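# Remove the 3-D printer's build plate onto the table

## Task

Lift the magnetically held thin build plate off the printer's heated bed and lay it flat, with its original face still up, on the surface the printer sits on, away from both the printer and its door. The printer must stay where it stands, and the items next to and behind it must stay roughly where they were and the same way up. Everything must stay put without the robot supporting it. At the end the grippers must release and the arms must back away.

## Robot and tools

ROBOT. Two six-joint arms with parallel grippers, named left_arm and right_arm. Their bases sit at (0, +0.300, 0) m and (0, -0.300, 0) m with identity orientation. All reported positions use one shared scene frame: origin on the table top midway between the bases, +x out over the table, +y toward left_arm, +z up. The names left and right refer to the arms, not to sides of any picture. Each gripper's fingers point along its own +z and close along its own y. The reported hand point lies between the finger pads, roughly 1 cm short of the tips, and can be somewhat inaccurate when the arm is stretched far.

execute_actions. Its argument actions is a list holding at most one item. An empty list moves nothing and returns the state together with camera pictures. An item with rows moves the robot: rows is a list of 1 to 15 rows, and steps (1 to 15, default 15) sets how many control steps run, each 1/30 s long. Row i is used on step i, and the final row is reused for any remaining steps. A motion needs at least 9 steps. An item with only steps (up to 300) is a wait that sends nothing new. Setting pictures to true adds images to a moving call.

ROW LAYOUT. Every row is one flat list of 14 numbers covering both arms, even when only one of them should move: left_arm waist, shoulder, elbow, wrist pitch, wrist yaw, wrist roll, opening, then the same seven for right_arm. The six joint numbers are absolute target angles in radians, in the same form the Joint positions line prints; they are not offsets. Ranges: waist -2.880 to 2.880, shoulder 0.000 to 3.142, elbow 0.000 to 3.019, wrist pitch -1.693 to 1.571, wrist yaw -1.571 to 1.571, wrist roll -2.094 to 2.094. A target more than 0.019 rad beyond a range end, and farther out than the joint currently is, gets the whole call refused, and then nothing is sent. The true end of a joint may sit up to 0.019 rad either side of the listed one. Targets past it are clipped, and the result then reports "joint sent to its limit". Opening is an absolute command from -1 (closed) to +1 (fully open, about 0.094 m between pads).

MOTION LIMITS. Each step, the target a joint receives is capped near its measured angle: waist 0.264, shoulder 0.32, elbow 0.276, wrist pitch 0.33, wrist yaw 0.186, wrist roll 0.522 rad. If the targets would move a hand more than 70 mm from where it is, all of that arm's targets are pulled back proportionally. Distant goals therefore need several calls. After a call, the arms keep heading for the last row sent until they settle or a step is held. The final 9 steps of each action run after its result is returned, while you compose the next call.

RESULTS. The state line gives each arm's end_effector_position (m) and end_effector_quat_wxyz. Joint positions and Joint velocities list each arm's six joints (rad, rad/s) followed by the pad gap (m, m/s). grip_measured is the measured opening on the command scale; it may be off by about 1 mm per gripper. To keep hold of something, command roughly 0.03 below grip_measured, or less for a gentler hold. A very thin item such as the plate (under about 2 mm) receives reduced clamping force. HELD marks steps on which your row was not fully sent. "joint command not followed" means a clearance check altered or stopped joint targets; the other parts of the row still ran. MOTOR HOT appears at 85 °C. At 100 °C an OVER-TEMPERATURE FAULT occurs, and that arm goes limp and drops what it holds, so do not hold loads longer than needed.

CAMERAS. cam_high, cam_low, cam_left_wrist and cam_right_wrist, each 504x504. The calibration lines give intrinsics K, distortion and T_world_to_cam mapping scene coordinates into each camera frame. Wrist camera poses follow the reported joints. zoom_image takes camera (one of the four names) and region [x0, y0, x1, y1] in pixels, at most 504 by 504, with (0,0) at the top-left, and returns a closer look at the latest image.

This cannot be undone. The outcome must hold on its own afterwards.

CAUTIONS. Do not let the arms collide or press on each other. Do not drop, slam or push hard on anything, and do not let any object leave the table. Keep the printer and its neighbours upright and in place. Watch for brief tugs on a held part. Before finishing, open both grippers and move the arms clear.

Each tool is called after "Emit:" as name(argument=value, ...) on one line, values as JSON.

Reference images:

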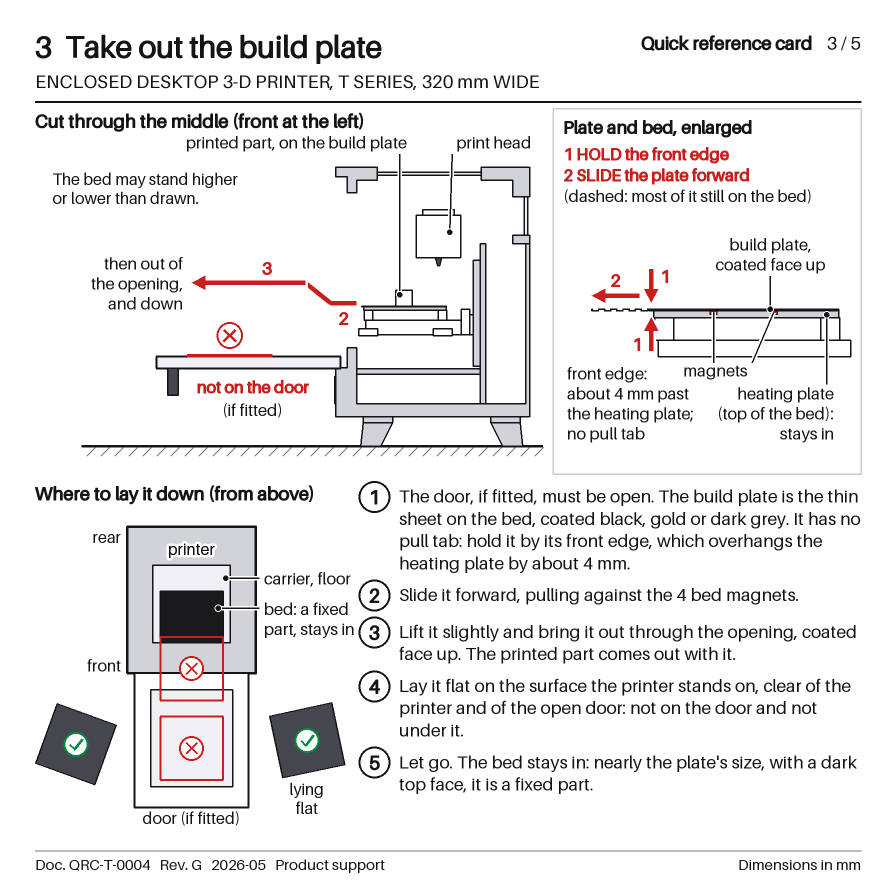

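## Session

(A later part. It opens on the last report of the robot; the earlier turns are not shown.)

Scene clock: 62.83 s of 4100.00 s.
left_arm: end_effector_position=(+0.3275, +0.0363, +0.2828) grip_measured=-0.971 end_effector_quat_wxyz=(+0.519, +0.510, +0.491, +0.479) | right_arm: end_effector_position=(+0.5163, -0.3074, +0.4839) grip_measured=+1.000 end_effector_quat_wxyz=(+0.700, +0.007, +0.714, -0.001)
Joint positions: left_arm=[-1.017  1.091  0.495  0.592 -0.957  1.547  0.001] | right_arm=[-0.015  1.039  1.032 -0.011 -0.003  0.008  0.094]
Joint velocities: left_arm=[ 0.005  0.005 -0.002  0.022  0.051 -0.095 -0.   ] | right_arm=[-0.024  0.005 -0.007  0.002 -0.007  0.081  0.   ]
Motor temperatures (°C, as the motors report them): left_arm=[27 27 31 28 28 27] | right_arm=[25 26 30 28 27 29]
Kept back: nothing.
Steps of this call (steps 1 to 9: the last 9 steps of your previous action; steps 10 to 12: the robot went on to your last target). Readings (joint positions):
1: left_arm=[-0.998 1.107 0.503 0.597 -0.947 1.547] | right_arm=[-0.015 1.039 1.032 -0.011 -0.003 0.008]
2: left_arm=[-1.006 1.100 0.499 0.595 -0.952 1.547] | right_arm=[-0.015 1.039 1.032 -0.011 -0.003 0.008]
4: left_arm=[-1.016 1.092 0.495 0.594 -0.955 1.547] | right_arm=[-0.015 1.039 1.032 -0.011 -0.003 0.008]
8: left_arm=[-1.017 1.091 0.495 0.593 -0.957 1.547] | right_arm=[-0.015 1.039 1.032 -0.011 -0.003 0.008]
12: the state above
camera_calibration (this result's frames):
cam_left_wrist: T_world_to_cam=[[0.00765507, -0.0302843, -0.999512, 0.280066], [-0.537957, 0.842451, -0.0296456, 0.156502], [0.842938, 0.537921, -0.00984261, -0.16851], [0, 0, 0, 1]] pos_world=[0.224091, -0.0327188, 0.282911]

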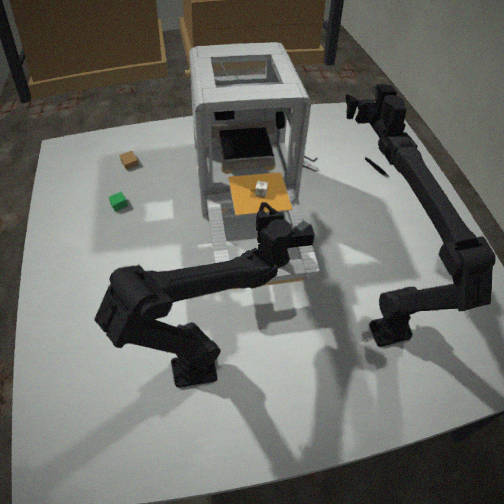

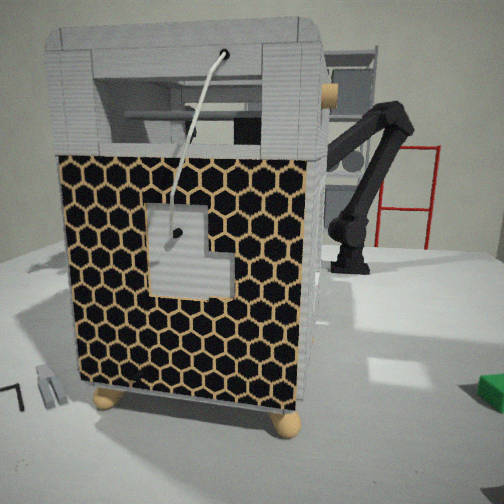

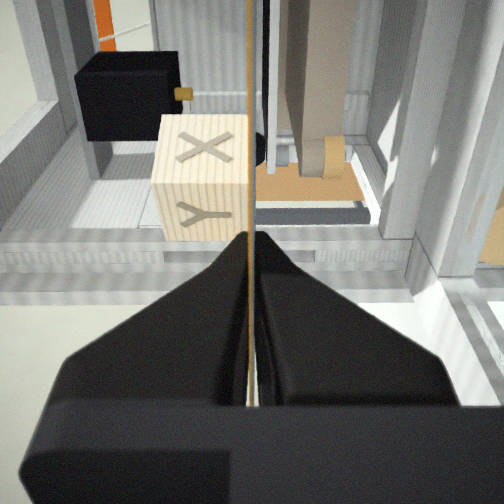

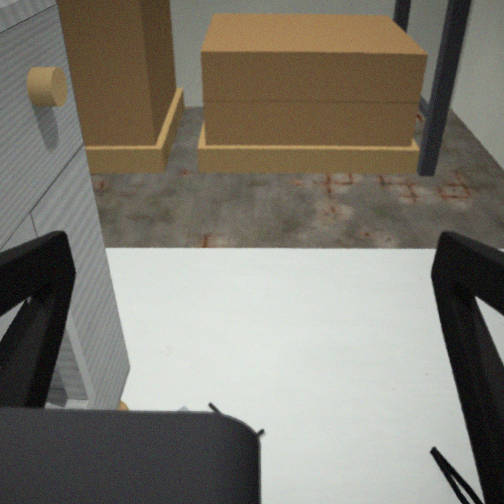

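Emit:
execute_actions(actions=[{"rows": [
[-1.016,1.065,0.507,0.586,-0.963,1.547,-1,-0.015,1.039,1.032,-0.011,-0.003,0.008,1],
[-1.015,1.061,0.505,0.585,-0.973,1.547,-1,-0.015,1.039,1.032,-0.011,-0.003,0.008,1],
[-1.014,1.055,0.502,0.583,-0.989,1.547,-1,-0.015,1.039,1.032,-0.011,-0.003,0.008,1],
[-1.013,1.048,0.498,0.580,-1.010,1.547,-1,-0.015,1.039,1.032,-0.011,-0.003,0.008,1],
[-1.012,1.039,0.493,0.576,-1.036,1.547,-1,-0.015,1.039,1.032,-0.011,-0.003,0.008,1],
[-1.012,1.029,0.488,0.572,-1.065,1.547,-1,-0.015,1.039,1.032,-0.011,-0.003,0.008,1],
[-1.012,1.019,0.483,0.568,-1.097,1.547,-1,-0.015,1.039,1.032,-0.011,-0.003,0.008,1],
[-1.012,1.009,0.477,0.564,-1.132,1.547,-1,-0.015,1.039,1.032,-0.011,-0.003,0.008,1],
[-1.011,0.999,0.472,0.560,-1.168,1.547,-1,-0.015,1.039,1.032,-0.011,-0.003,0.008,1],
[-1.006,0.989,0.467,0.556,-1.205,1.547,-1,-0.015,1.039,1.032,-0.011,-0.003,0.008,1],
[-0.999,0.980,0.462,0.552,-1.241,1.547,-1,-0.015,1.039,1.032,-0.011,-0.003,0.008,1],
[-0.990,0.973,0.458,0.549,-1.277,1.547,-1,-0.015,1.039,1.032,-0.011,-0.003,0.008,1],
[-0.978,0.967,0.455,0.547,-1.312,1.547,-1,-0.015,1.039,1.032,-0.011,-0.003,0.008,1],
[-0.963,0.963,0.453,0.546,-1.344,1.547,-1,-0.015,1.039,1.032,-0.011,-0.003,0.008,1],
[-0.947,0.962,0.452,0.545,-1.373,1.547,-1,-0.015,1.039,1.032,-0.011,-0.003,0.008,1]
], "steps": 15}])

Emit:
execute_actions(actions=[{"rows": [
[-0.928,0.962,0.452,0.545,-1.399,1.547,-1,-0.015,1.039,1.032,-0.011,-0.003,0.008,1],
[-0.907,0.962,0.452,0.545,-1.420,1.547,-1,-0.015,1.039,1.032,-0.011,-0.003,0.008,1],
[-0.885,0.962,0.452,0.545,-1.436,1.547,-1,-0.015,1.039,1.032,-0.011,-0.003,0.008,1],
[-0.860,0.962,0.452,0.545,-1.446,1.547,-1,-0.015,1.039,1.032,-0.011,-0.003,0.008,1],
[-0.834,0.962,0.452,0.545,-1.450,1.547,-1,-0.015,1.039,1.032,-0.011,-0.003,0.008,1],
[-0.806,0.967,0.456,0.548,-1.450,1.547,-1,-0.015,1.039,1.032,-0.011,-0.003,0.008,1],
[-0.777,0.972,0.460,0.551,-1.450,1.547,-1,-0.015,1.039,1.032,-0.011,-0.003,0.008,1],
[-0.746,0.977,0.464,0.554,-1.447,1.547,-1,-0.015,1.039,1.032,-0.011,-0.003,0.008,1],
[-0.714,0.982,0.468,0.557,-1.438,1.547,-1,-0.015,1.039,1.032,-0.011,-0.003,0.008,1],
[-0.682,0.987,0.472,0.560,-1.424,1.547,-1,-0.015,1.039,1.032,-0.011,-0.003,0.008,1],
[-0.648,0.987,0.474,0.562,-1.405,1.547,-1,-0.015,1.039,1.032,-0.011,-0.003,0.008,1],
[-0.613,0.987,0.474,0.562,-1.381,1.547,-1,-0.015,1.039,1.032,-0.011,-0.003,0.008,1],
[-0.577,0.987,0.474,0.562,-1.353,1.547,-1,-0.015,1.039,1.032,-0.011,-0.003,0.008,1],
[-0.541,0.987,0.474,0.562,-1.320,1.547,-1,-0.015,1.039,1.032,-0.011,-0.003,0.008,1],
[-0.504,0.987,0.474,0.562,-1.284,1.547,-1,-0.015,1.039,1.032,-0.011,-0.003,0.008,1]
], "steps": 15}])

Emit:
execute_actions(actions=[{"rows": [
[-0.467,0.987,0.474,0.562,-1.244,1.547,-1,-0.015,1.039,1.032,-0.011,-0.003,0.008,1],
[-0.429,0.987,0.474,0.562,-1.201,1.547,-1,-0.015,1.039,1.032,-0.011,-0.003,0.008,1],
[-0.391,0.987,0.474,0.562,-1.155,1.547,-1,-0.015,1.039,1.032,-0.011,-0.003,0.008,1],
[-0.353,0.987,0.474,0.562,-1.107,1.547,-1,-0.015,1.039,1.032,-0.011,-0.003,0.008,1],
[-0.315,0.987,0.474,0.562,-1.057,1.547,-1,-0.015,1.039,1.032,-0.011,-0.003,0.008,1],
[-0.277,0.987,0.474,0.562,-1.004,1.547,-1,-0.015,1.039,1.032,-0.011,-0.003,0.008,1],
[-0.239,0.987,0.474,0.564,-0.950,1.547,-1,-0.015,1.039,1.032,-0.011,-0.003,0.008,1],
[-0.202,0.987,0.474,0.566,-0.894,1.547,-1,-0.015,1.039,1.032,-0.011,-0.003,0.008,1],
[-0.165,0.987,0.474,0.568,-0.838,1.547,-1,-0.015,1.039,1.032,-0.011,-0.003,0.008,1],
[-0.129,0.990,0.472,0.570,-0.781,1.547,-1,-0.015,1.039,1.032,-0.011,-0.003,0.008,1],
[-0.093,0.993,0.468,0.572,-0.724,1.547,-1,-0.015,1.039,1.032,-0.011,-0.003,0.008,1],
[-0.058,0.996,0.464,0.574,-0.667,1.547,-1,-0.015,1.039,1.032,-0.011,-0.003,0.008,1],
[-0.024,0.999,0.460,0.576,-0.610,1.547,-1,-0.015,1.039,1.032,-0.011,-0.003,0.008,1],
[0.008,1.002,0.457,0.578,-0.554,1.547,-1,-0.015,1.039,1.032,-0.011,-0.003,0.008,1],
[0.040,1.005,0.454,0.580,-0.498,1.547,-1,-0.015,1.039,1.032,-0.011,-0.003,0.008,1]
], "steps": 15}])

Emit:
execute_actions(actions=[{"rows": [
[0.071,1.006,0.452,0.581,-0.444,1.547,-1,-0.015,1.039,1.032,-0.011,-0.003,0.008,1],
[0.100,1.009,0.451,0.582,-0.391,1.547,-1,-0.015,1.039,1.032,-0.011,-0.003,0.008,1],
[0.128,1.014,0.451,0.585,-0.341,1.547,-1,-0.015,1.039,1.032,-0.011,-0.003,0.008,1],
[0.154,1.021,0.449,0.589,-0.293,1.547,-1,-0.015,1.039,1.032,-0.011,-0.003,0.008,1],
[0.179,1.029,0.448,0.593,-0.247,1.547,-1,-0.015,1.039,1.032,-0.011,-0.003,0.008,1],
[0.201,1.039,0.446,0.599,-0.204,1.547,-1,-0.015,1.039,1.032,-0.011,-0.003,0.008,1],
[0.222,1.051,0.444,0.605,-0.164,1.547,-1,-0.015,1.039,1.032,-0.011,-0.003,0.008,1],
[0.241,1.064,0.442,0.612,-0.128,1.547,-1,-0.015,1.039,1.032,-0.011,-0.003,0.008,1],
[0.257,1.078,0.440,0.620,-0.095,1.547,-1,-0.015,1.039,1.032,-0.011,-0.003,0.008,1],
[0.272,1.093,0.437,0.628,-0.067,1.547,-1,-0.015,1.039,1.032,-0.011,-0.003,0.008,1],
[0.284,1.110,0.435,0.637,-0.043,1.547,-1,-0.015,1.039,1.032,-0.011,-0.003,0.008,1],
[0.293,1.127,0.432,0.646,-0.024,1.547,-1,-0.015,1.039,1.032,-0.011,-0.003,0.008,1],
[0.300,1.145,0.429,0.656,-0.010,1.547,-1,-0.015,1.039,1.032,-0.011,-0.003,0.008,1],
[0.305,1.164,0.426,0.667,-0.001,1.547,-1,-0.015,1.039,1.032,-0.011,-0.003,0.008,1],
[0.306,1.184,0.423,0.677,0.002,1.547,-1,-0.015,1.039,1.032,-0.011,-0.003,0.008,1]
], "steps": 15}])

Emit:
execute_actions(actions=[{"rows": [
[0.306,1.204,0.419,0.688,0.002,1.547,-1,-0.015,1.039,1.032,-0.011,-0.003,0.008,1],
[0.306,1.224,0.416,0.699,0.002,1.547,-1,-0.015,1.039,1.032,-0.011,-0.003,0.008,1],
[0.306,1.245,0.412,0.711,0.002,1.547,-1,-0.015,1.039,1.032,-0.011,-0.003,0.008,1],
[0.306,1.266,0.409,0.722,0.002,1.547,-1,-0.015,1.039,1.032,-0.011,-0.003,0.008,1],
[0.306,1.288,0.406,0.734,0.002,1.547,-1,-0.015,1.039,1.032,-0.011,-0.003,0.008,1],
[0.306,1.309,0.402,0.745,0.002,1.547,-1,-0.015,1.039,1.032,-0.011,-0.003,0.008,1],
[0.306,1.330,0.399,0.756,0.002,1.547,-1,-0.015,1.039,1.032,-0.011,-0.003,0.008,1],
[0.306,1.351,0.395,0.768,0.002,1.547,-1,-0.015,1.039,1.032,-0.011,-0.003,0.008,1],
[0.306,1.371,0.392,0.779,0.002,1.547,-1,-0.015,1.039,1.032,-0.011,-0.003,0.008,1],
[0.306,1.391,0.388,0.790,0.002,1.547,-1,-0.015,1.039,1.032,-0.011,-0.003,0.008,1],
[0.306,1.411,0.385,0.800,0.002,1.547,-1,-0.015,1.039,1.032,-0.011,-0.003,0.008,1],
[0.306,1.430,0.382,0.811,0.002,1.547,-1,-0.015,1.039,1.032,-0.011,-0.003,0.008,1],
[0.306,1.448,0.379,0.821,0.002,1.547,-1,-0.015,1.039,1.032,-0.011,-0.003,0.008,1],
[0.306,1.465,0.376,0.830,0.002,1.547,-1,-0.015,1.039,1.032,-0.011,-0.003,0.008,1],
[0.306,1.482,0.374,0.839,0.002,1.547,-1,-0.015,1.039,1.032,-0.011,-0.003,0.008,1]
], "steps": 15}])

Emit:
execute_actions(actions=[{"rows": [
[0.306,1.497,0.371,0.847,0.002,1.547,-1,-0.015,1.039,1.032,-0.011,-0.003,0.008,1],
[0.306,1.511,0.369,0.855,0.002,1.547,-1,-0.015,1.039,1.032,-0.011,-0.003,0.008,1],
[0.306,1.524,0.367,0.862,0.002,1.547,-1,-0.015,1.039,1.032,-0.011,-0.003,0.008,1],
[0.306,1.536,0.365,0.868,0.002,1.547,-1,-0.015,1.039,1.032,-0.011,-0.003,0.008,1],
[0.306,1.546,0.363,0.874,0.002,1.547,-1,-0.015,1.039,1.032,-0.011,-0.003,0.008,1],
[0.306,1.554,0.362,0.878,0.002,1.547,-1,-0.015,1.039,1.032,-0.011,-0.003,0.008,1],
[0.306,1.561,0.360,0.882,0.002,1.547,-1,-0.015,1.039,1.032,-0.011,-0.003,0.008,1],
[0.306,1.566,0.360,0.885,0.002,1.547,-1,-0.015,1.039,1.032,-0.011,-0.003,0.008,1],
[0.306,1.569,0.359,0.886,0.002,1.547,-1,-0.015,1.039,1.032,-0.011,-0.003,0.008,1],
[0.306,1.570,0.359,0.887,0.002,1.547,-1,-0.015,1.039,1.032,-0.011,-0.003,0.008,1]
], "steps": 10}])

Emit:
execute_actions(actions=[{"steps": 18}], pictures=true)

Scene clock: 70.73 s of 4100.00 s.
left_arm: end_effector_position=(+0.3262, +0.0526, +0.2818) grip_measured=-0.971 end_effector_quat_wxyz=(+0.498, +0.492, +0.510, +0.500) | right_arm: end_effector_position=(+0.5163, -0.3074, +0.4839) grip_measured=+1.000 end_effector_quat_wxyz=(+0.700, +0.007, +0.714, -0.001)
Joint positions: left_arm=[-1.017  1.081  0.488  0.584 -1.037  1.547  0.001] | right_arm=[-0.015  1.039  1.032 -0.011 -0.003  0.008  0.094]
Joint velocities: left_arm=[-0.005 -0.181 -0.12  -0.1   -0.623 -0.066  0.   ] | right_arm=[-0.005  0.005  0.012  0.002 -0.022  0.022  0.   ]
Motor temperatures (°C, as the motors report them): left_arm=[27 27 31 28 28 27] | right_arm=[25 26 30 28 27 29]
Steps of this call (steps 1 to 30: the robot went on to your last target; steps 31 to 90: nothing new was sent; then 4.70 s passed at rest; steps 91 to 96: the first 6 steps of this action). Readings (joint positions):
91: left_arm=[-1.017 1.091 0.495 0.592 -0.958 1.547] | right_arm=[-0.015 1.039 1.032 -0.011 -0.003 0.008]
92: left_arm=[-1.017 1.091 0.495 0.592 -0.963 1.547] | right_arm=[-0.015 1.039 1.032 -0.011 -0.003 0.008]
94: left_arm=[-1.017 1.089 0.494 0.590 -0.990 1.547] | right_arm=[-0.015 1.039 1.032 -0.011 -0.003 0.008]
96: the state above

Scene clock: 71.23 s of 4100.00 s.
left_arm: end_effector_position=(+0.3185, +0.1906, +0.2887) grip_measured=-0.971 end_effector_quat_wxyz=(+0.348, +0.321, +0.629, +0.617) | right_arm: end_effector_position=(+0.5163, -0.3074, +0.4839) grip_measured=+1.000 end_effector_quat_wxyz=(+0.700, +0.007, +0.714, -0.001)
Joint positions: left_arm=[-0.861  0.979  0.442  0.556 -1.446  1.547  0.001] | right_arm=[-0.015  1.039  1.032 -0.011 -0.003  0.008  0.094]
Joint velocities: left_arm=[ 0.767 -0.005 -0.017 -0.017 -0.066  0.095 -0.002] | right_arm=[-0.015  0.005  0.007 -0.002 -0.007 -0.007  0.   ]
Motor temperatures (°C, as the motors report them): left_arm=[27 27 31 28 28 27] | right_arm=[25 26 30 28 27 29]
Steps of this call (steps 1 to 9: the last 9 steps of your previous action; steps 10 to 15: the first 6 steps of this action). Readings (joint positions):
10: left_arm=[-0.972 0.983 0.442 0.556 -1.374 1.547] | right_arm=[-0.015 1.039 1.032 -0.011 -0.003 0.008]
11: left_arm=[-0.954 0.980 0.442 0.556 -1.399 1.547] | right_arm=[-0.015 1.039 1.032 -0.011 -0.003 0.008]
13: left_arm=[-0.911 0.979 0.442 0.556 -1.433 1.547] | right_arm=[-0.015 1.039 1.032 -0.011 -0.003 0.008]
15: the state above

Scene clock: 71.73 s of 4100.00 s.
left_arm: end_effector_position=(+0.3842, +0.3194, +0.2899) grip_measured=-0.971 end_effector_quat_wxyz=(+0.311, +0.283, +0.644, +0.639) | right_arm: end_effector_position=(+0.5163, -0.3074, +0.4839) grip_measured=+1.000 end_effector_quat_wxyz=(+0.700, +0.007, +0.714, -0.001)
Joint positions: left_arm=[-0.346  0.979  0.442  0.556 -1.049  1.547  0.001] | right_arm=[-0.015  1.039  1.032 -0.011 -0.003  0.008  0.094]
Joint velocities: left_arm=[ 1.128 -0.015  0.002  0.007  1.267 -0.022 -0.   ] | right_arm=[-0.015  0.005  0.002  0.002  0.007 -0.022  0.   ]
Motor temperatures (°C, as the motors report them): left_arm=[27 27 31 28 28 27] | right_arm=[25 26 30 28 27 29]
Steps of this call (steps 1 to 9: the last 9 steps of your previous action; steps 10 to 15: the first 6 steps of this action). Readings (joint positions):
10: left_arm=[-0.535 0.979 0.442 0.556 -1.278 1.547] | right_arm=[-0.015 1.039 1.032 -0.011 -0.003 0.008]
11: left_arm=[-0.498 0.979 0.442 0.556 -1.238 1.547] | right_arm=[-0.015 1.039 1.032 -0.011 -0.003 0.008]
13: left_arm=[-0.422 0.979 0.442 0.556 -1.148 1.547] | right_arm=[-0.015 1.039 1.032 -0.011 -0.003 0.008]
15: the state above

Scene clock: 72.23 s of 4100.00 s.
left_arm: end_effector_position=(+0.4284, +0.4102, +0.2750) grip_measured=-0.971 end_effector_quat_wxyz=(+0.392, +0.388, +0.599, +0.581) | right_arm: end_effector_position=(+0.5163, -0.3074, +0.4839) grip_measured=+1.000 end_effector_quat_wxyz=(+0.700, +0.007, +0.714, -0.001)
Joint positions: left_arm=[ 0.159  1.013  0.438  0.556 -0.244  1.547  0.001] | right_arm=[-0.015  1.039  1.032 -0.011 -0.003  0.008  0.094]
Joint velocities: left_arm=[ 0.718  0.171 -0.046  0.051  1.121 -0.066 -0.001] | right_arm=[-0.005  0.005 -0.012  0.007  0.037 -0.066  0.   ]
Motor temperatures (°C, as the motors report them): left_arm=[27 27 31 28 28 27] | right_arm=[25 26 30 28 27 29]
Steps of this call (steps 1 to 9: the last 9 steps of your previous action; steps 10 to 15: the first 6 steps of this action). Readings (joint positions):
10: left_arm=[0.015 0.993 0.442 0.556 -0.492 1.547] | right_arm=[-0.015 1.039 1.032 -0.011 -0.003 0.008]
11: left_arm=[0.047 0.996 0.441 0.556 -0.439 1.547] | right_arm=[-0.015 1.039 1.032 -0.011 -0.003 0.008]
13: left_arm=[0.105 1.003 0.440 0.556 -0.337 1.547] | right_arm=[-0.015 1.039 1.032 -0.011 -0.003 0.008]
15: the state above

Scene clock: 72.73 s of 4100.00 s.
left_arm: end_effector_position=(+0.4401, +0.4373, +0.1742) grip_measured=-0.971 end_effector_quat_wxyz=(+0.383, +0.449, +0.626, +0.509) | right_arm: end_effector_position=(+0.5163, -0.3074, +0.4839) grip_measured=+1.000 end_effector_quat_wxyz=(+0.700, +0.007, +0.714, -0.001)
Joint positions: left_arm=[ 0.303  1.265  0.397  0.679 -0.     1.547  0.001] | right_arm=[-0.015  1.039  1.032 -0.011 -0.003  0.008  0.094]
Joint velocities: left_arm=[ 0.005  0.64  -0.1    0.339 -0.037  0.051  0.   ] | right_arm=[ 0.005 -0.015  0.002 -0.012 -0.095  0.007  0.   ]
Motor temperatures (°C, as the motors report them): left_arm=[27 27 31 28 28 27] | right_arm=[25 26 30 28 27 29]
Steps of this call (steps 1 to 9: the last 9 steps of your previous action; steps 10 to 15: the first 6 steps of this action). Readings (joint positions):
10: left_arm=[0.302 1.160 0.414 0.626 -0.003 1.547] | right_arm=[-0.015 1.039 1.032 -0.011 -0.003 0.008]
11: left_arm=[0.303 1.181 0.411 0.636 -0.003 1.547] | right_arm=[-0.015 1.039 1.032 -0.011 -0.003 0.008]
13: left_arm=[0.303 1.223 0.404 0.657 -0.001 1.547] | right_arm=[-0.015 1.039 1.032 -0.011 -0.003 0.008]
15: the state above

Scene clock: 73.07 s of 4100.00 s.
left_arm: end_effector_position=(+0.4361, +0.4360, +0.0983) grip_measured=-0.971 end_effector_quat_wxyz=(+0.354, +0.471, +0.657, +0.470) | right_arm: end_effector_position=(+0.5163, -0.3074, +0.4839) grip_measured=+1.000 end_effector_quat_wxyz=(+0.700, +0.007, +0.714, -0.001)
Joint positions: left_arm=[ 0.303  1.464  0.366  0.785 -0.     1.547  0.001] | right_arm=[-0.015  1.039  1.032 -0.011 -0.003  0.008  0.094]
Joint velocities: left_arm=[-0.015  0.484 -0.066  0.266 -0.007  0.022 -0.   ] | right_arm=[-0.015 -0.005 -0.007 -0.002 -0.081 -0.066  0.   ]
Motor temperatures (°C, as the motors report them): left_arm=[27 27 31 28 28 27] | right_arm=[25 26 30 28 27 29]
Steps of this call (steps 1 to 9: the last 9 steps of your previous action; step 10: the first step of this action). Readings (joint positions):
10: the state above

Scene clock: 73.67 s of 4100.00 s.
left_arm: end_effector_position=(+0.4290, +0.4338, +0.0621) grip_measured=-0.971 end_effector_quat_wxyz=(+0.340, +0.481, +0.671, +0.451) | right_arm: end_effector_position=(+0.5163, -0.3074, +0.4839) grip_measured=+1.000 end_effector_quat_wxyz=(+0.700, +0.007, +0.714, -0.001)
Joint positions: left_arm=[ 0.303  1.565  0.349  0.845 -0.     1.547  0.001] | right_arm=[-0.015  1.039  1.032 -0.011 -0.003  0.008  0.094]
Joint velocities: left_arm=[ 0.015 -0.015  0.017 -0.007 -0.007  0.007 -0.002] | right_arm=[-0.015  0.005 -0.017 -0.002 -0.007 -0.081  0.   ]
Motor temperatures (°C, as the motors report them): left_arm=[27 27 31 28 28 27] | right_arm=[25 26 30 28 27 29]
Kept back: nothing.
Steps of this call (steps 1 to 9: the last 9 steps of your previous action; steps 10 to 18: the robot went on to your last target). Readings (joint positions):
1: left_arm=[0.303 1.480 0.363 0.793 -0.000 1.547] | right_arm=[-0.015 1.039 1.032 -0.011 -0.003 0.008]
2: left_arm=[0.303 1.495 0.361 0.801 -0.000 1.547] | right_arm=[-0.015 1.039 1.032 -0.011 -0.003 0.008]
4: left_arm=[0.303 1.522 0.357 0.816 -0.000 1.547] | right_arm=[-0.015 1.039 1.032 -0.011 -0.003 0.008]
8: left_arm=[0.303 1.557 0.351 0.834 -0.000 1.547] | right_arm=[-0.015 1.039 1.032 -0.011 -0.003 0.008]
18: the state above
camera_calibration (this result's frames):
cam_left_wrist: T_world_to_cam=[[-0.326347, -0.136055, -0.935407, 0.255931], [-0.775644, 0.604139, 0.182737, 0.0618501], [0.540254, 0.785178, -0.302689, -0.429288], [0, 0, 0, 1]] pos_world=[0.363421, 0.334522, 0.0981564]

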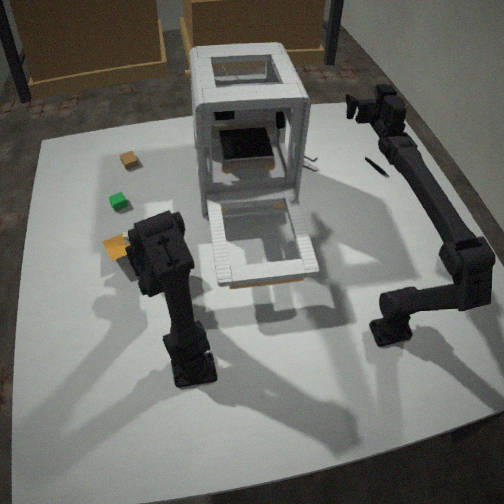

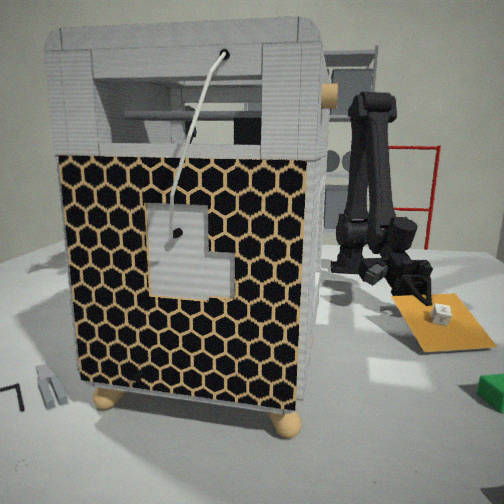

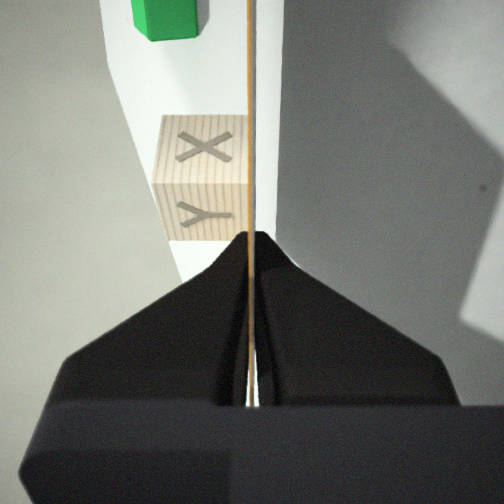

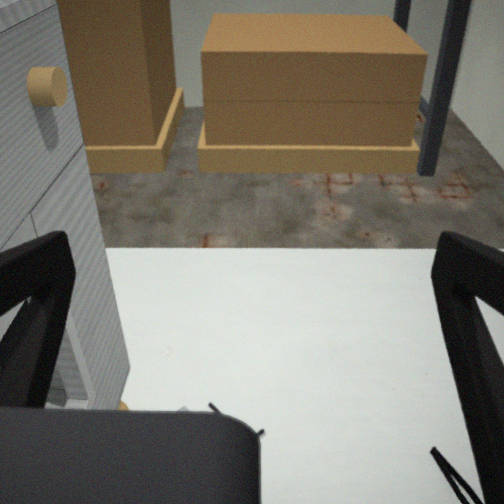

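Emit:
execute_actions(actions=[])

Scene clock: 75.00 s of 4100.00 s.
left_arm: end_effector_position=(+0.4290, +0.4338, +0.0621) grip_measured=-0.971 end_effector_quat_wxyz=(+0.340, +0.481, +0.671, +0.451) | right_arm: end_effector_position=(+0.5163, -0.3074, +0.4839) grip_measured=+1.000 end_effector_quat_wxyz=(+0.700, +0.007, +0.714, -0.001)
Joint positions: left_arm=[ 0.303  1.565  0.349  0.845 -0.     1.547  0.001] | right_arm=[-0.015  1.039  1.032 -0.011 -0.003  0.008  0.094]
Joint velocities: left_arm=[-0.015 -0.005  0.012 -0.007  0.037 -0.022  0.   ] | right_arm=[-0.005 -0.005  0.032 -0.012  0.007  0.022  0.   ]
Motor temperatures (°C, as the motors report them): left_arm=[27 27 31 28 28 27] | right_arm=[25 26 30 28 27 29]
Kept back: nothing.
Steps of this call (steps 1 to 15: the robot went on to your last target; steps 16 to 40: nothing new was sent). Readings (joint positions):
1: left_arm=[0.303 1.565 0.349 0.845 -0.000 1.547] | right_arm=[-0.015 1.039 1.032 -0.011 -0.003 0.008]
2: left_arm=[0.303 1.565 0.349 0.845 -0.000 1.547] | right_arm=[-0.015 1.039 1.032 -0.011 -0.003 0.008]
4: left_arm=[0.303 1.565 0.349 0.845 -0.000 1.547] | right_arm=[-0.015 1.039 1.032 -0.011 -0.003 0.008]
8: left_arm=[0.303 1.565 0.349 0.845 -0.000 1.547] | right_arm=[-0.015 1.039 1.032 -0.011 -0.003 0.008]
40: the state above
All arms were judged still, so your last target was given up. Only a new action makes them travel on or press farther. Fingers that are still opening or closing keep moving.
camera_calibration (this result's frames):
cam_left_wrist: T_world_to_cam=[[-0.326347, -0.136055, -0.935407, 0.255931], [-0.775644, 0.604139, 0.182737, 0.0618501], [0.540254, 0.785178, -0.302689, -0.429288], [0, 0, 0, 1]] pos_world=[0.363421, 0.334522, 0.0981564]

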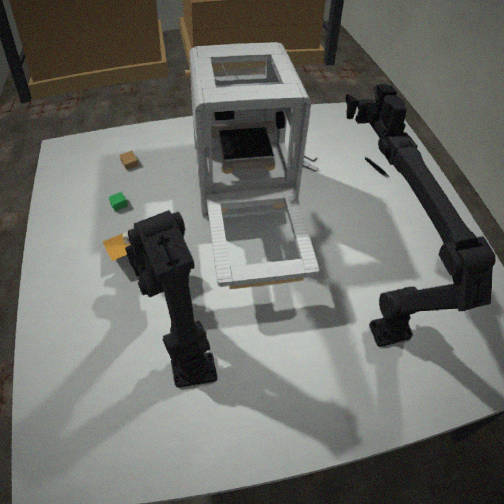

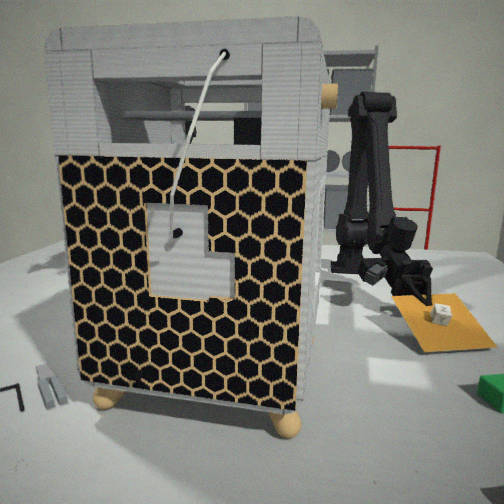

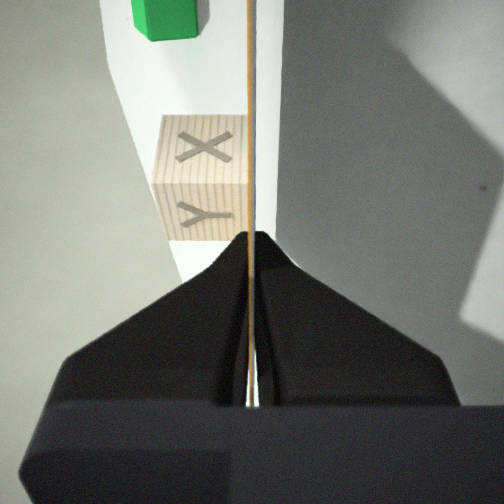

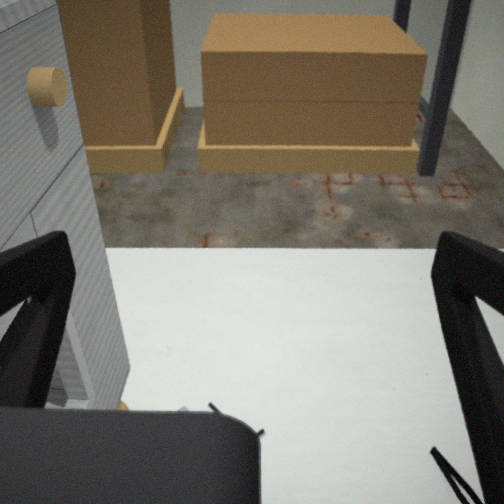

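Emit:
execute_actions(actions=[{"rows": [[0.306,1.5705,0.359,0.887,0.002,1.547,-1,-0.015,1.039,1.032,-0.011,-0.003,0.008,1],[0.306,1.5715,0.359,0.887,0.002,1.547,-1,-0.015,1.039,1.032,-0.011,-0.003,0.008,1],[0.306,1.573,0.359,0.887,0.002,1.547,-1,-0.015,1.039,1.032,-0.011,-0.003,0.008,1],[0.306,1.575,0.359,0.887,0.002,1.547,-1,-0.015,1.039,1.032,-0.011,-0.003,0.008,1],[0.306,1.577,0.359,0.887,0.002,1.547,-1,-0.015,1.039,1.032,-0.011,-0.003,0.008,1],[0.306,1.579,0.359,0.887,0.002,1.547,-1,-0.015,1.039,1.032,-0.011,-0.003,0.008,1],[0.306,1.581,0.359,0.887,0.002,1.547,-1,-0.015,1.039,1.032,-0.011,-0.003,0.008,1],[0.306,1.583,0.359,0.887,0.002,1.547,-1,-0.015,1.039,1.032,-0.011,-0.003,0.008,1],[0.306,1.585,0.359,0.887,0.002,1.547,-1,-0.015,1.039,1.032,-0.011,-0.003,0.008,1],[0.306,1.587,0.359,0.887,0.002,1.547,-1,-0.015,1.039,1.032,-0.011,-0.003,0.008,1],[0.306,1.589,0.359,0.887,0.002,1.547,-1,-0.015,1.039,1.032,-0.011,-0.003,0.008,1],[0.306,1.591,0.359,0.887,0.002,1.547,-1,-0.015,1.039,1.032,-0.011,-0.003,0.008,1],[0.306,1.5925,0.359,0.887,0.002,1.547,-1,-0.015,1.039,1.032,-0.011,-0.003,0.008,1],[0.306,1.5935,0.359,0.887,0.002,1.547,-1,-0.015,1.039,1.032,-0.011,-0.003,0.008,1],[0.306,1.594,0.359,0.887,0.002,1.547,-1,-0.015,1.039,1.032,-0.011,-0.003,0.008,1]], "steps": 15}])

Emit:
execute_actions(actions=[{"steps": 16}], pictures=true)

Scene clock: 78.77 s of 4100.00 s.
left_arm: end_effector_position=(+0.4290, +0.4338, +0.0619) grip_measured=-0.971 end_effector_quat_wxyz=(+0.340, +0.481, +0.671, +0.451) | right_arm: end_effector_position=(+0.5163, -0.3074, +0.4839) grip_measured=+1.000 end_effector_quat_wxyz=(+0.700, +0.007, +0.714, -0.001)
Joint positions: left_arm=[0.303 1.565 0.349 0.845 0.    1.547 0.001] | right_arm=[-0.015  1.039  1.032 -0.011 -0.003  0.008  0.094]
Joint velocities: left_arm=[-0.015  0.005  0.007 -0.012  0.051 -0.037  0.   ] | right_arm=[ 0.005 -0.015 -0.012 -0.012 -0.037  0.022  0.   ]
Motor temperatures (°C, as the motors report them): left_arm=[27 27 31 28 28 27] | right_arm=[25 26 30 28 27 29]
Steps of this call (steps 1 to 90: nothing new was sent; then 0.57 s passed at rest; steps 91 to 96: the first 6 steps of this action). Readings (joint positions):
91: left_arm=[0.303 1.565 0.349 0.845 0.000 1.547] | right_arm=[-0.015 1.039 1.032 -0.011 -0.003 0.008]
92: left_arm=[0.303 1.565 0.349 0.845 0.000 1.547] | right_arm=[-0.015 1.039 1.032 -0.011 -0.003 0.008]
94: left_arm=[0.303 1.565 0.349 0.845 0.000 1.547] | right_arm=[-0.015 1.039 1.032 -0.011 -0.003 0.008]
96: the state above

Scene clock: 79.30 s of 4100.00 s.
left_arm: end_effector_position=(+0.4279, +0.4334, +0.0544) grip_measured=-0.971 end_effector_quat_wxyz=(+0.335, +0.484, +0.675, +0.445) | right_arm: end_effector_position=(+0.5163, -0.3074, +0.4839) grip_measured=+1.000 end_effector_quat_wxyz=(+0.700, +0.007, +0.714, -0.001)
Joint positions: left_arm=[0.303 1.583 0.349 0.846 0.    1.547 0.001] | right_arm=[-0.015  1.039  1.032 -0.011 -0.003  0.008  0.094]
Joint velocities: left_arm=[-0.005  0.005  0.012 -0.012  0.022  0.022 -0.001] | right_arm=[-0.005 -0.015 -0.007  0.012 -0.051 -0.022  0.   ]
Motor temperatures (°C, as the motors report them): left_arm=[27 27 30 28 28 27] | right_arm=[25 26 30 28 27 29]
Kept back: nothing.
Steps of this call (steps 1 to 9: the last 9 steps of your previous action; steps 10 to 16: the robot went on to your last target). Readings (joint positions):
1: left_arm=[0.303 1.565 0.349 0.845 0.000 1.547] | right_arm=[-0.015 1.039 1.032 -0.011 -0.003 0.008]
2: left_arm=[0.303 1.567 0.349 0.845 0.000 1.547] | right_arm=[-0.015 1.039 1.032 -0.011 -0.003 0.008]
4: left_arm=[0.303 1.570 0.349 0.845 0.000 1.547] | right_arm=[-0.015 1.039 1.032 -0.011 -0.003 0.008]
8: left_arm=[0.303 1.579 0.349 0.845 0.000 1.547] | right_arm=[-0.015 1.039 1.032 -0.011 -0.003 0.008]
16: the state above
camera_calibration (this result's frames):
cam_left_wrist: T_world_to_cam=[[-0.341631, -0.140843, -0.929221, 0.256642], [-0.772366, 0.6054, 0.192202, 0.060155], [0.53548, 0.783361, -0.315606, -0.427117], [0, 0, 0, 1]] pos_world=[0.362851, 0.334315, 0.0921143]

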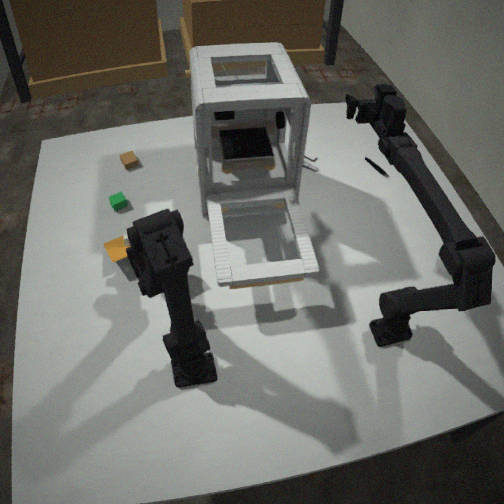

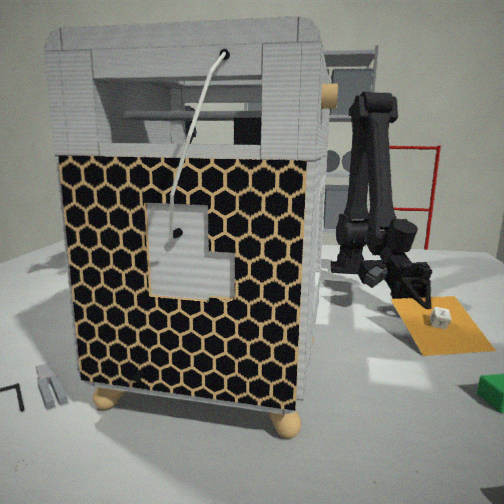

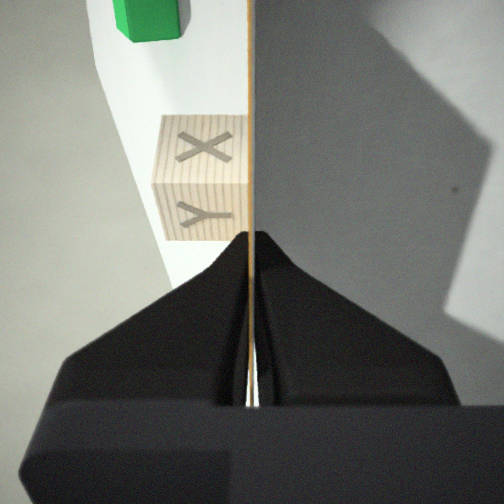

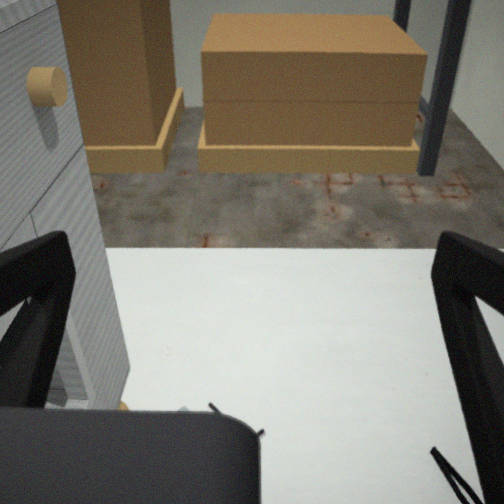

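Emit:
execute_actions(actions=[{"rows": [[0.306,1.593,0.359,0.885,0.002,1.547,-0.98,-0.015,1.039,1.032,-0.011,-0.003,0.008,1],[0.306,1.592,0.359,0.882,0.002,1.547,-0.96,-0.015,1.039,1.032,-0.011,-0.003,0.008,1],[0.306,1.591,0.359,0.879,0.002,1.547,-0.94,-0.015,1.039,1.032,-0.011,-0.003,0.008,1],[0.306,1.590,0.359,0.876,0.002,1.547,-0.91,-0.015,1.039,1.032,-0.011,-0.003,0.008,1],[0.306,1.589,0.359,0.873,0.002,1.547,-0.87,-0.015,1.039,1.032,-0.011,-0.003,0.008,1],[0.306,1.588,0.359,0.870,0.002,1.547,-0.82,-0.015,1.039,1.032,-0.011,-0.003,0.008,1],[0.306,1.587,0.359,0.867,0.002,1.547,-0.76,-0.015,1.039,1.032,-0.011,-0.003,0.008,1],[0.306,1.586,0.359,0.864,0.002,1.547,-0.69,-0.015,1.039,1.032,-0.011,-0.003,0.008,1],[0.306,1.585,0.359,0.862,0.002,1.547,-0.62,-0.015,1.039,1.032,-0.011,-0.003,0.008,1],[0.306,1.584,0.359,0.860,0.002,1.547,-0.55,-0.015,1.039,1.032,-0.011,-0.003,0.008,1],[0.306,1.583,0.359,0.860,0.002,1.547,-0.48,-0.015,1.039,1.032,-0.011,-0.003,0.008,1],[0.306,1.582,0.359,0.860,0.002,1.547,-0.41,-0.015,1.039,1.032,-0.011,-0.003,0.008,1],[0.306,1.581,0.359,0.860,0.002,1.547,-0.34,-0.015,1.039,1.032,-0.011,-0.003,0.008,1],[0.306,1.580,0.359,0.860,0.002,1.547,-0.27,-0.015,1.039,1.032,-0.011,-0.003,0.008,1],[0.306,1.579,0.359,0.860,0.002,1.547,-0.20,-0.015,1.039,1.032,-0.011,-0.003,0.008,1]], "steps": 15}])

Emit:
execute_actions(actions=[{"rows": [[0.306,1.578,0.359,0.860,0.002,1.547,-0.13,-0.015,1.039,1.032,-0.011,-0.003,0.008,1],[0.306,1.577,0.359,0.860,0.002,1.547,-0.06,-0.015,1.039,1.032,-0.011,-0.003,0.008,1],[0.306,1.576,0.359,0.860,0.002,1.547,0.01,-0.015,1.039,1.032,-0.011,-0.003,0.008,1],[0.306,1.575,0.359,0.860,0.002,1.547,0.08,-0.015,1.039,1.032,-0.011,-0.003,0.008,1],[0.306,1.574,0.359,0.860,0.002,1.547,0.15,-0.015,1.039,1.032,-0.011,-0.003,0.008,1],[0.306,1.573,0.359,0.860,0.002,1.547,0.22,-0.015,1.039,1.032,-0.011,-0.003,0.008,1],[0.306,1.572,0.359,0.860,0.002,1.547,0.29,-0.015,1.039,1.032,-0.011,-0.003,0.008,1],[0.306,1.571,0.359,0.860,0.002,1.547,0.36,-0.015,1.039,1.032,-0.011,-0.003,0.008,1],[0.306,1.570,0.359,0.860,0.002,1.547,0.43,-0.015,1.039,1.032,-0.011,-0.003,0.008,1],[0.306,1.569,0.359,0.860,0.002,1.547,0.50,-0.015,1.039,1.032,-0.011,-0.003,0.008,1],[0.306,1.568,0.359,0.860,0.002,1.547,0.57,-0.015,1.039,1.032,-0.011,-0.003,0.008,1],[0.306,1.568,0.359,0.860,0.002,1.547,0.64,-0.015,1.039,1.032,-0.011,-0.003,0.008,1],[0.306,1.568,0.359,0.860,0.002,1.547,0.70,-0.015,1.039,1.032,-0.011,-0.003,0.008,1],[0.306,1.568,0.359,0.860,0.002,1.547,0.75,-0.015,1.039,1.032,-0.011,-0.003,0.008,1],[0.306,1.568,0.359,0.860,0.002,1.547,0.78,-0.015,1.039,1.032,-0.011,-0.003,0.008,1]], "steps": 15}])

Emit:
execute_actions(actions=[{"steps": 15}], pictures=true)

Scene clock: 81.33 s of 4100.00 s.
left_arm: end_effector_position=(+0.4279, +0.4334, +0.0544) grip_measured=-0.844 end_effector_quat_wxyz=(+0.335, +0.484, +0.675, +0.445) | right_arm: end_effector_position=(+0.5163, -0.3074, +0.4839) grip_measured=+1.000 end_effector_quat_wxyz=(+0.700, +0.007, +0.714, -0.001)
Joint positions: left_arm=[0.303 1.583 0.349 0.846 0.    1.547 0.007] | right_arm=[-0.015  1.039  1.032 -0.011 -0.003  0.008  0.094]
Joint velocities: left_arm=[-0.005 -0.005  0.002  0.007 -0.007 -0.007  0.044] | right_arm=[-0.024 -0.015  0.007  0.007 -0.037 -0.007  0.   ]
Motor temperatures (°C, as the motors report them): left_arm=[27 27 30 28 28 27] | right_arm=[25 26 30 28 27 29]
Steps of this call (steps 1 to 15: the robot went on to your last target; steps 16 to 55: nothing new was sent; steps 56 to 61: the first 6 steps of this action). Readings (joint positions):
56: left_arm=[0.303 1.583 0.349 0.846 0.000 1.547] | right_arm=[-0.015 1.039 1.032 -0.011 -0.003 0.008]
57: left_arm=[0.303 1.583 0.349 0.846 0.000 1.547] | right_arm=[-0.015 1.039 1.032 -0.011 -0.003 0.008]
59: left_arm=[0.303 1.583 0.349 0.846 0.000 1.547] | right_arm=[-0.015 1.039 1.032 -0.011 -0.003 0.008]
61: the state above

Scene clock: 81.83 s of 4100.00 s.
left_arm: end_effector_position=(+0.4279, +0.4334, +0.0544) grip_measured=+0.185 end_effector_quat_wxyz=(+0.335, +0.484, +0.675, +0.445) | right_arm: end_effector_position=(+0.5163, -0.3074, +0.4839) grip_measured=+1.000 end_effector_quat_wxyz=(+0.700, +0.007, +0.714, -0.001)
Joint positions: left_arm=[0.303 1.583 0.349 0.846 0.    1.547 0.056] | right_arm=[-0.015  1.039  1.032 -0.011 -0.003  0.008  0.094]
Joint velocities: left_arm=[-0.005 -0.024  0.012  0.012 -0.022  0.022  0.068] | right_arm=[ 0.005  0.015 -0.002 -0.002  0.022  0.051  0.   ]
Motor temperatures (°C, as the motors report them): left_arm=[27 27 30 28 28 27] | right_arm=[25 26 30 28 27 29]
Steps of this call (steps 1 to 9: the last 9 steps of your previous action; steps 10 to 15: the first 6 steps of this action). Readings (joint positions):
10: left_arm=[0.303 1.583 0.349 0.846 0.000 1.547] | right_arm=[-0.015 1.039 1.032 -0.011 -0.003 0.008]
11: left_arm=[0.303 1.583 0.349 0.846 0.000 1.547] | right_arm=[-0.015 1.039 1.032 -0.011 -0.003 0.008]
13: left_arm=[0.303 1.583 0.349 0.846 0.000 1.547] | right_arm=[-0.015 1.039 1.032 -0.011 -0.003 0.008]
15: the state above

Scene clock: 82.33 s of 4100.00 s.
left_arm: end_effector_position=(+0.4279, +0.4334, +0.0544) grip_measured=+0.778 end_effector_quat_wxyz=(+0.335, +0.484, +0.675, +0.445) | right_arm: end_effector_position=(+0.5163, -0.3074, +0.4839) grip_measured=+1.000 end_effector_quat_wxyz=(+0.700, +0.007, +0.714, -0.001)
Joint positions: left_arm=[0.303 1.583 0.349 0.846 0.    1.547 0.084] | right_arm=[-0.015  1.039  1.032 -0.011 -0.003  0.008  0.094]
Joint velocities: left_arm=[ 0.015 -0.005 -0.012 -0.007 -0.007 -0.037  0.   ] | right_arm=[-0.005  0.005  0.002 -0.012 -0.037 -0.066  0.   ]
Motor temperatures (°C, as the motors report them): left_arm=[27 27 30 28 28 27] | right_arm=[25 26 30 28 27 29]
Kept back: nothing.
Steps of this call (steps 1 to 9: the last 9 steps of your previous action; steps 10 to 15: the robot went on to your last target). Readings (joint positions):
1: left_arm=[0.303 1.583 0.349 0.846 0.000 1.547] | right_arm=[-0.015 1.039 1.032 -0.011 -0.003 0.008]
2: left_arm=[0.303 1.583 0.349 0.846 0.000 1.547] | right_arm=[-0.015 1.039 1.032 -0.011 -0.003 0.008]
4: left_arm=[0.303 1.583 0.349 0.846 0.000 1.547] | right_arm=[-0.015 1.039 1.032 -0.011 -0.003 0.008]
8: left_arm=[0.303 1.583 0.349 0.846 0.000 1.547] | right_arm=[-0.015 1.039 1.032 -0.011 -0.003 0.008]
15: the state above
All arms were judged still, so your last target was given up. Only a new action makes them travel on or press farther. Fingers that are still opening or closing keep moving.
camera_calibration (this result's frames):
cam_left_wrist: T_world_to_cam=[[-0.341631, -0.140843, -0.929221, 0.256642], [-0.772366, 0.6054, 0.192202, 0.060155], [0.53548, 0.783361, -0.315606, -0.427117], [0, 0, 0, 1]] pos_world=[0.362851, 0.334315, 0.0921143]

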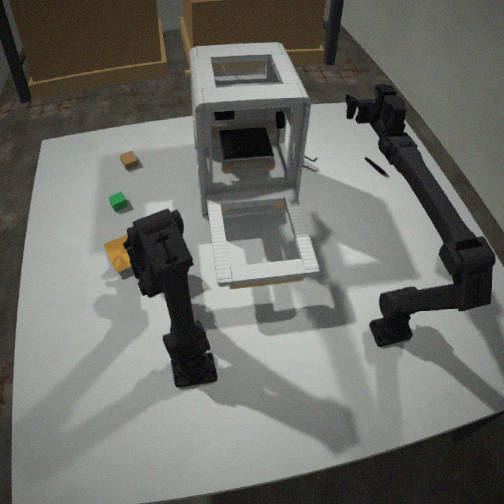

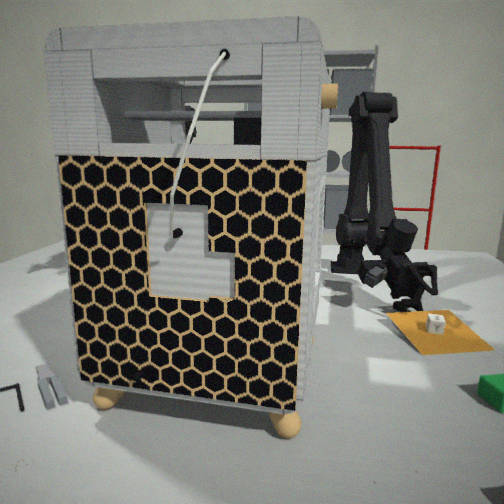

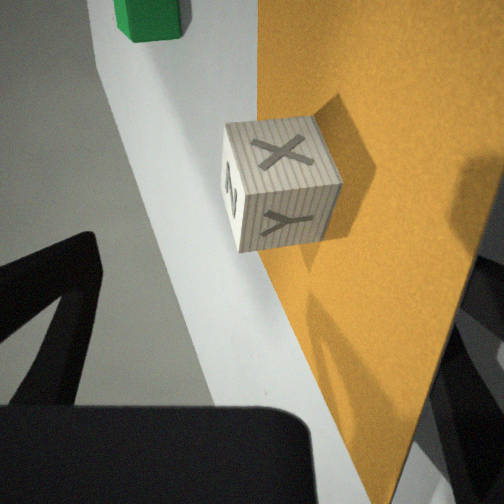

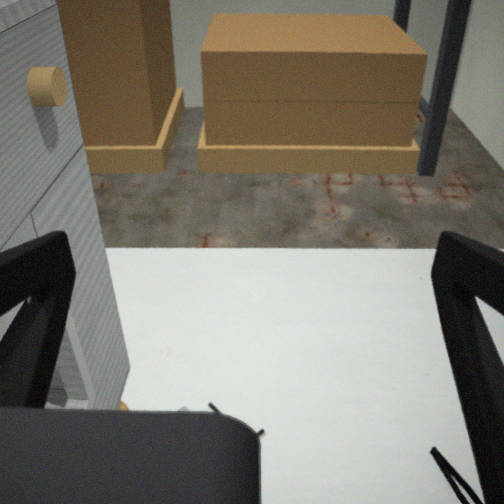

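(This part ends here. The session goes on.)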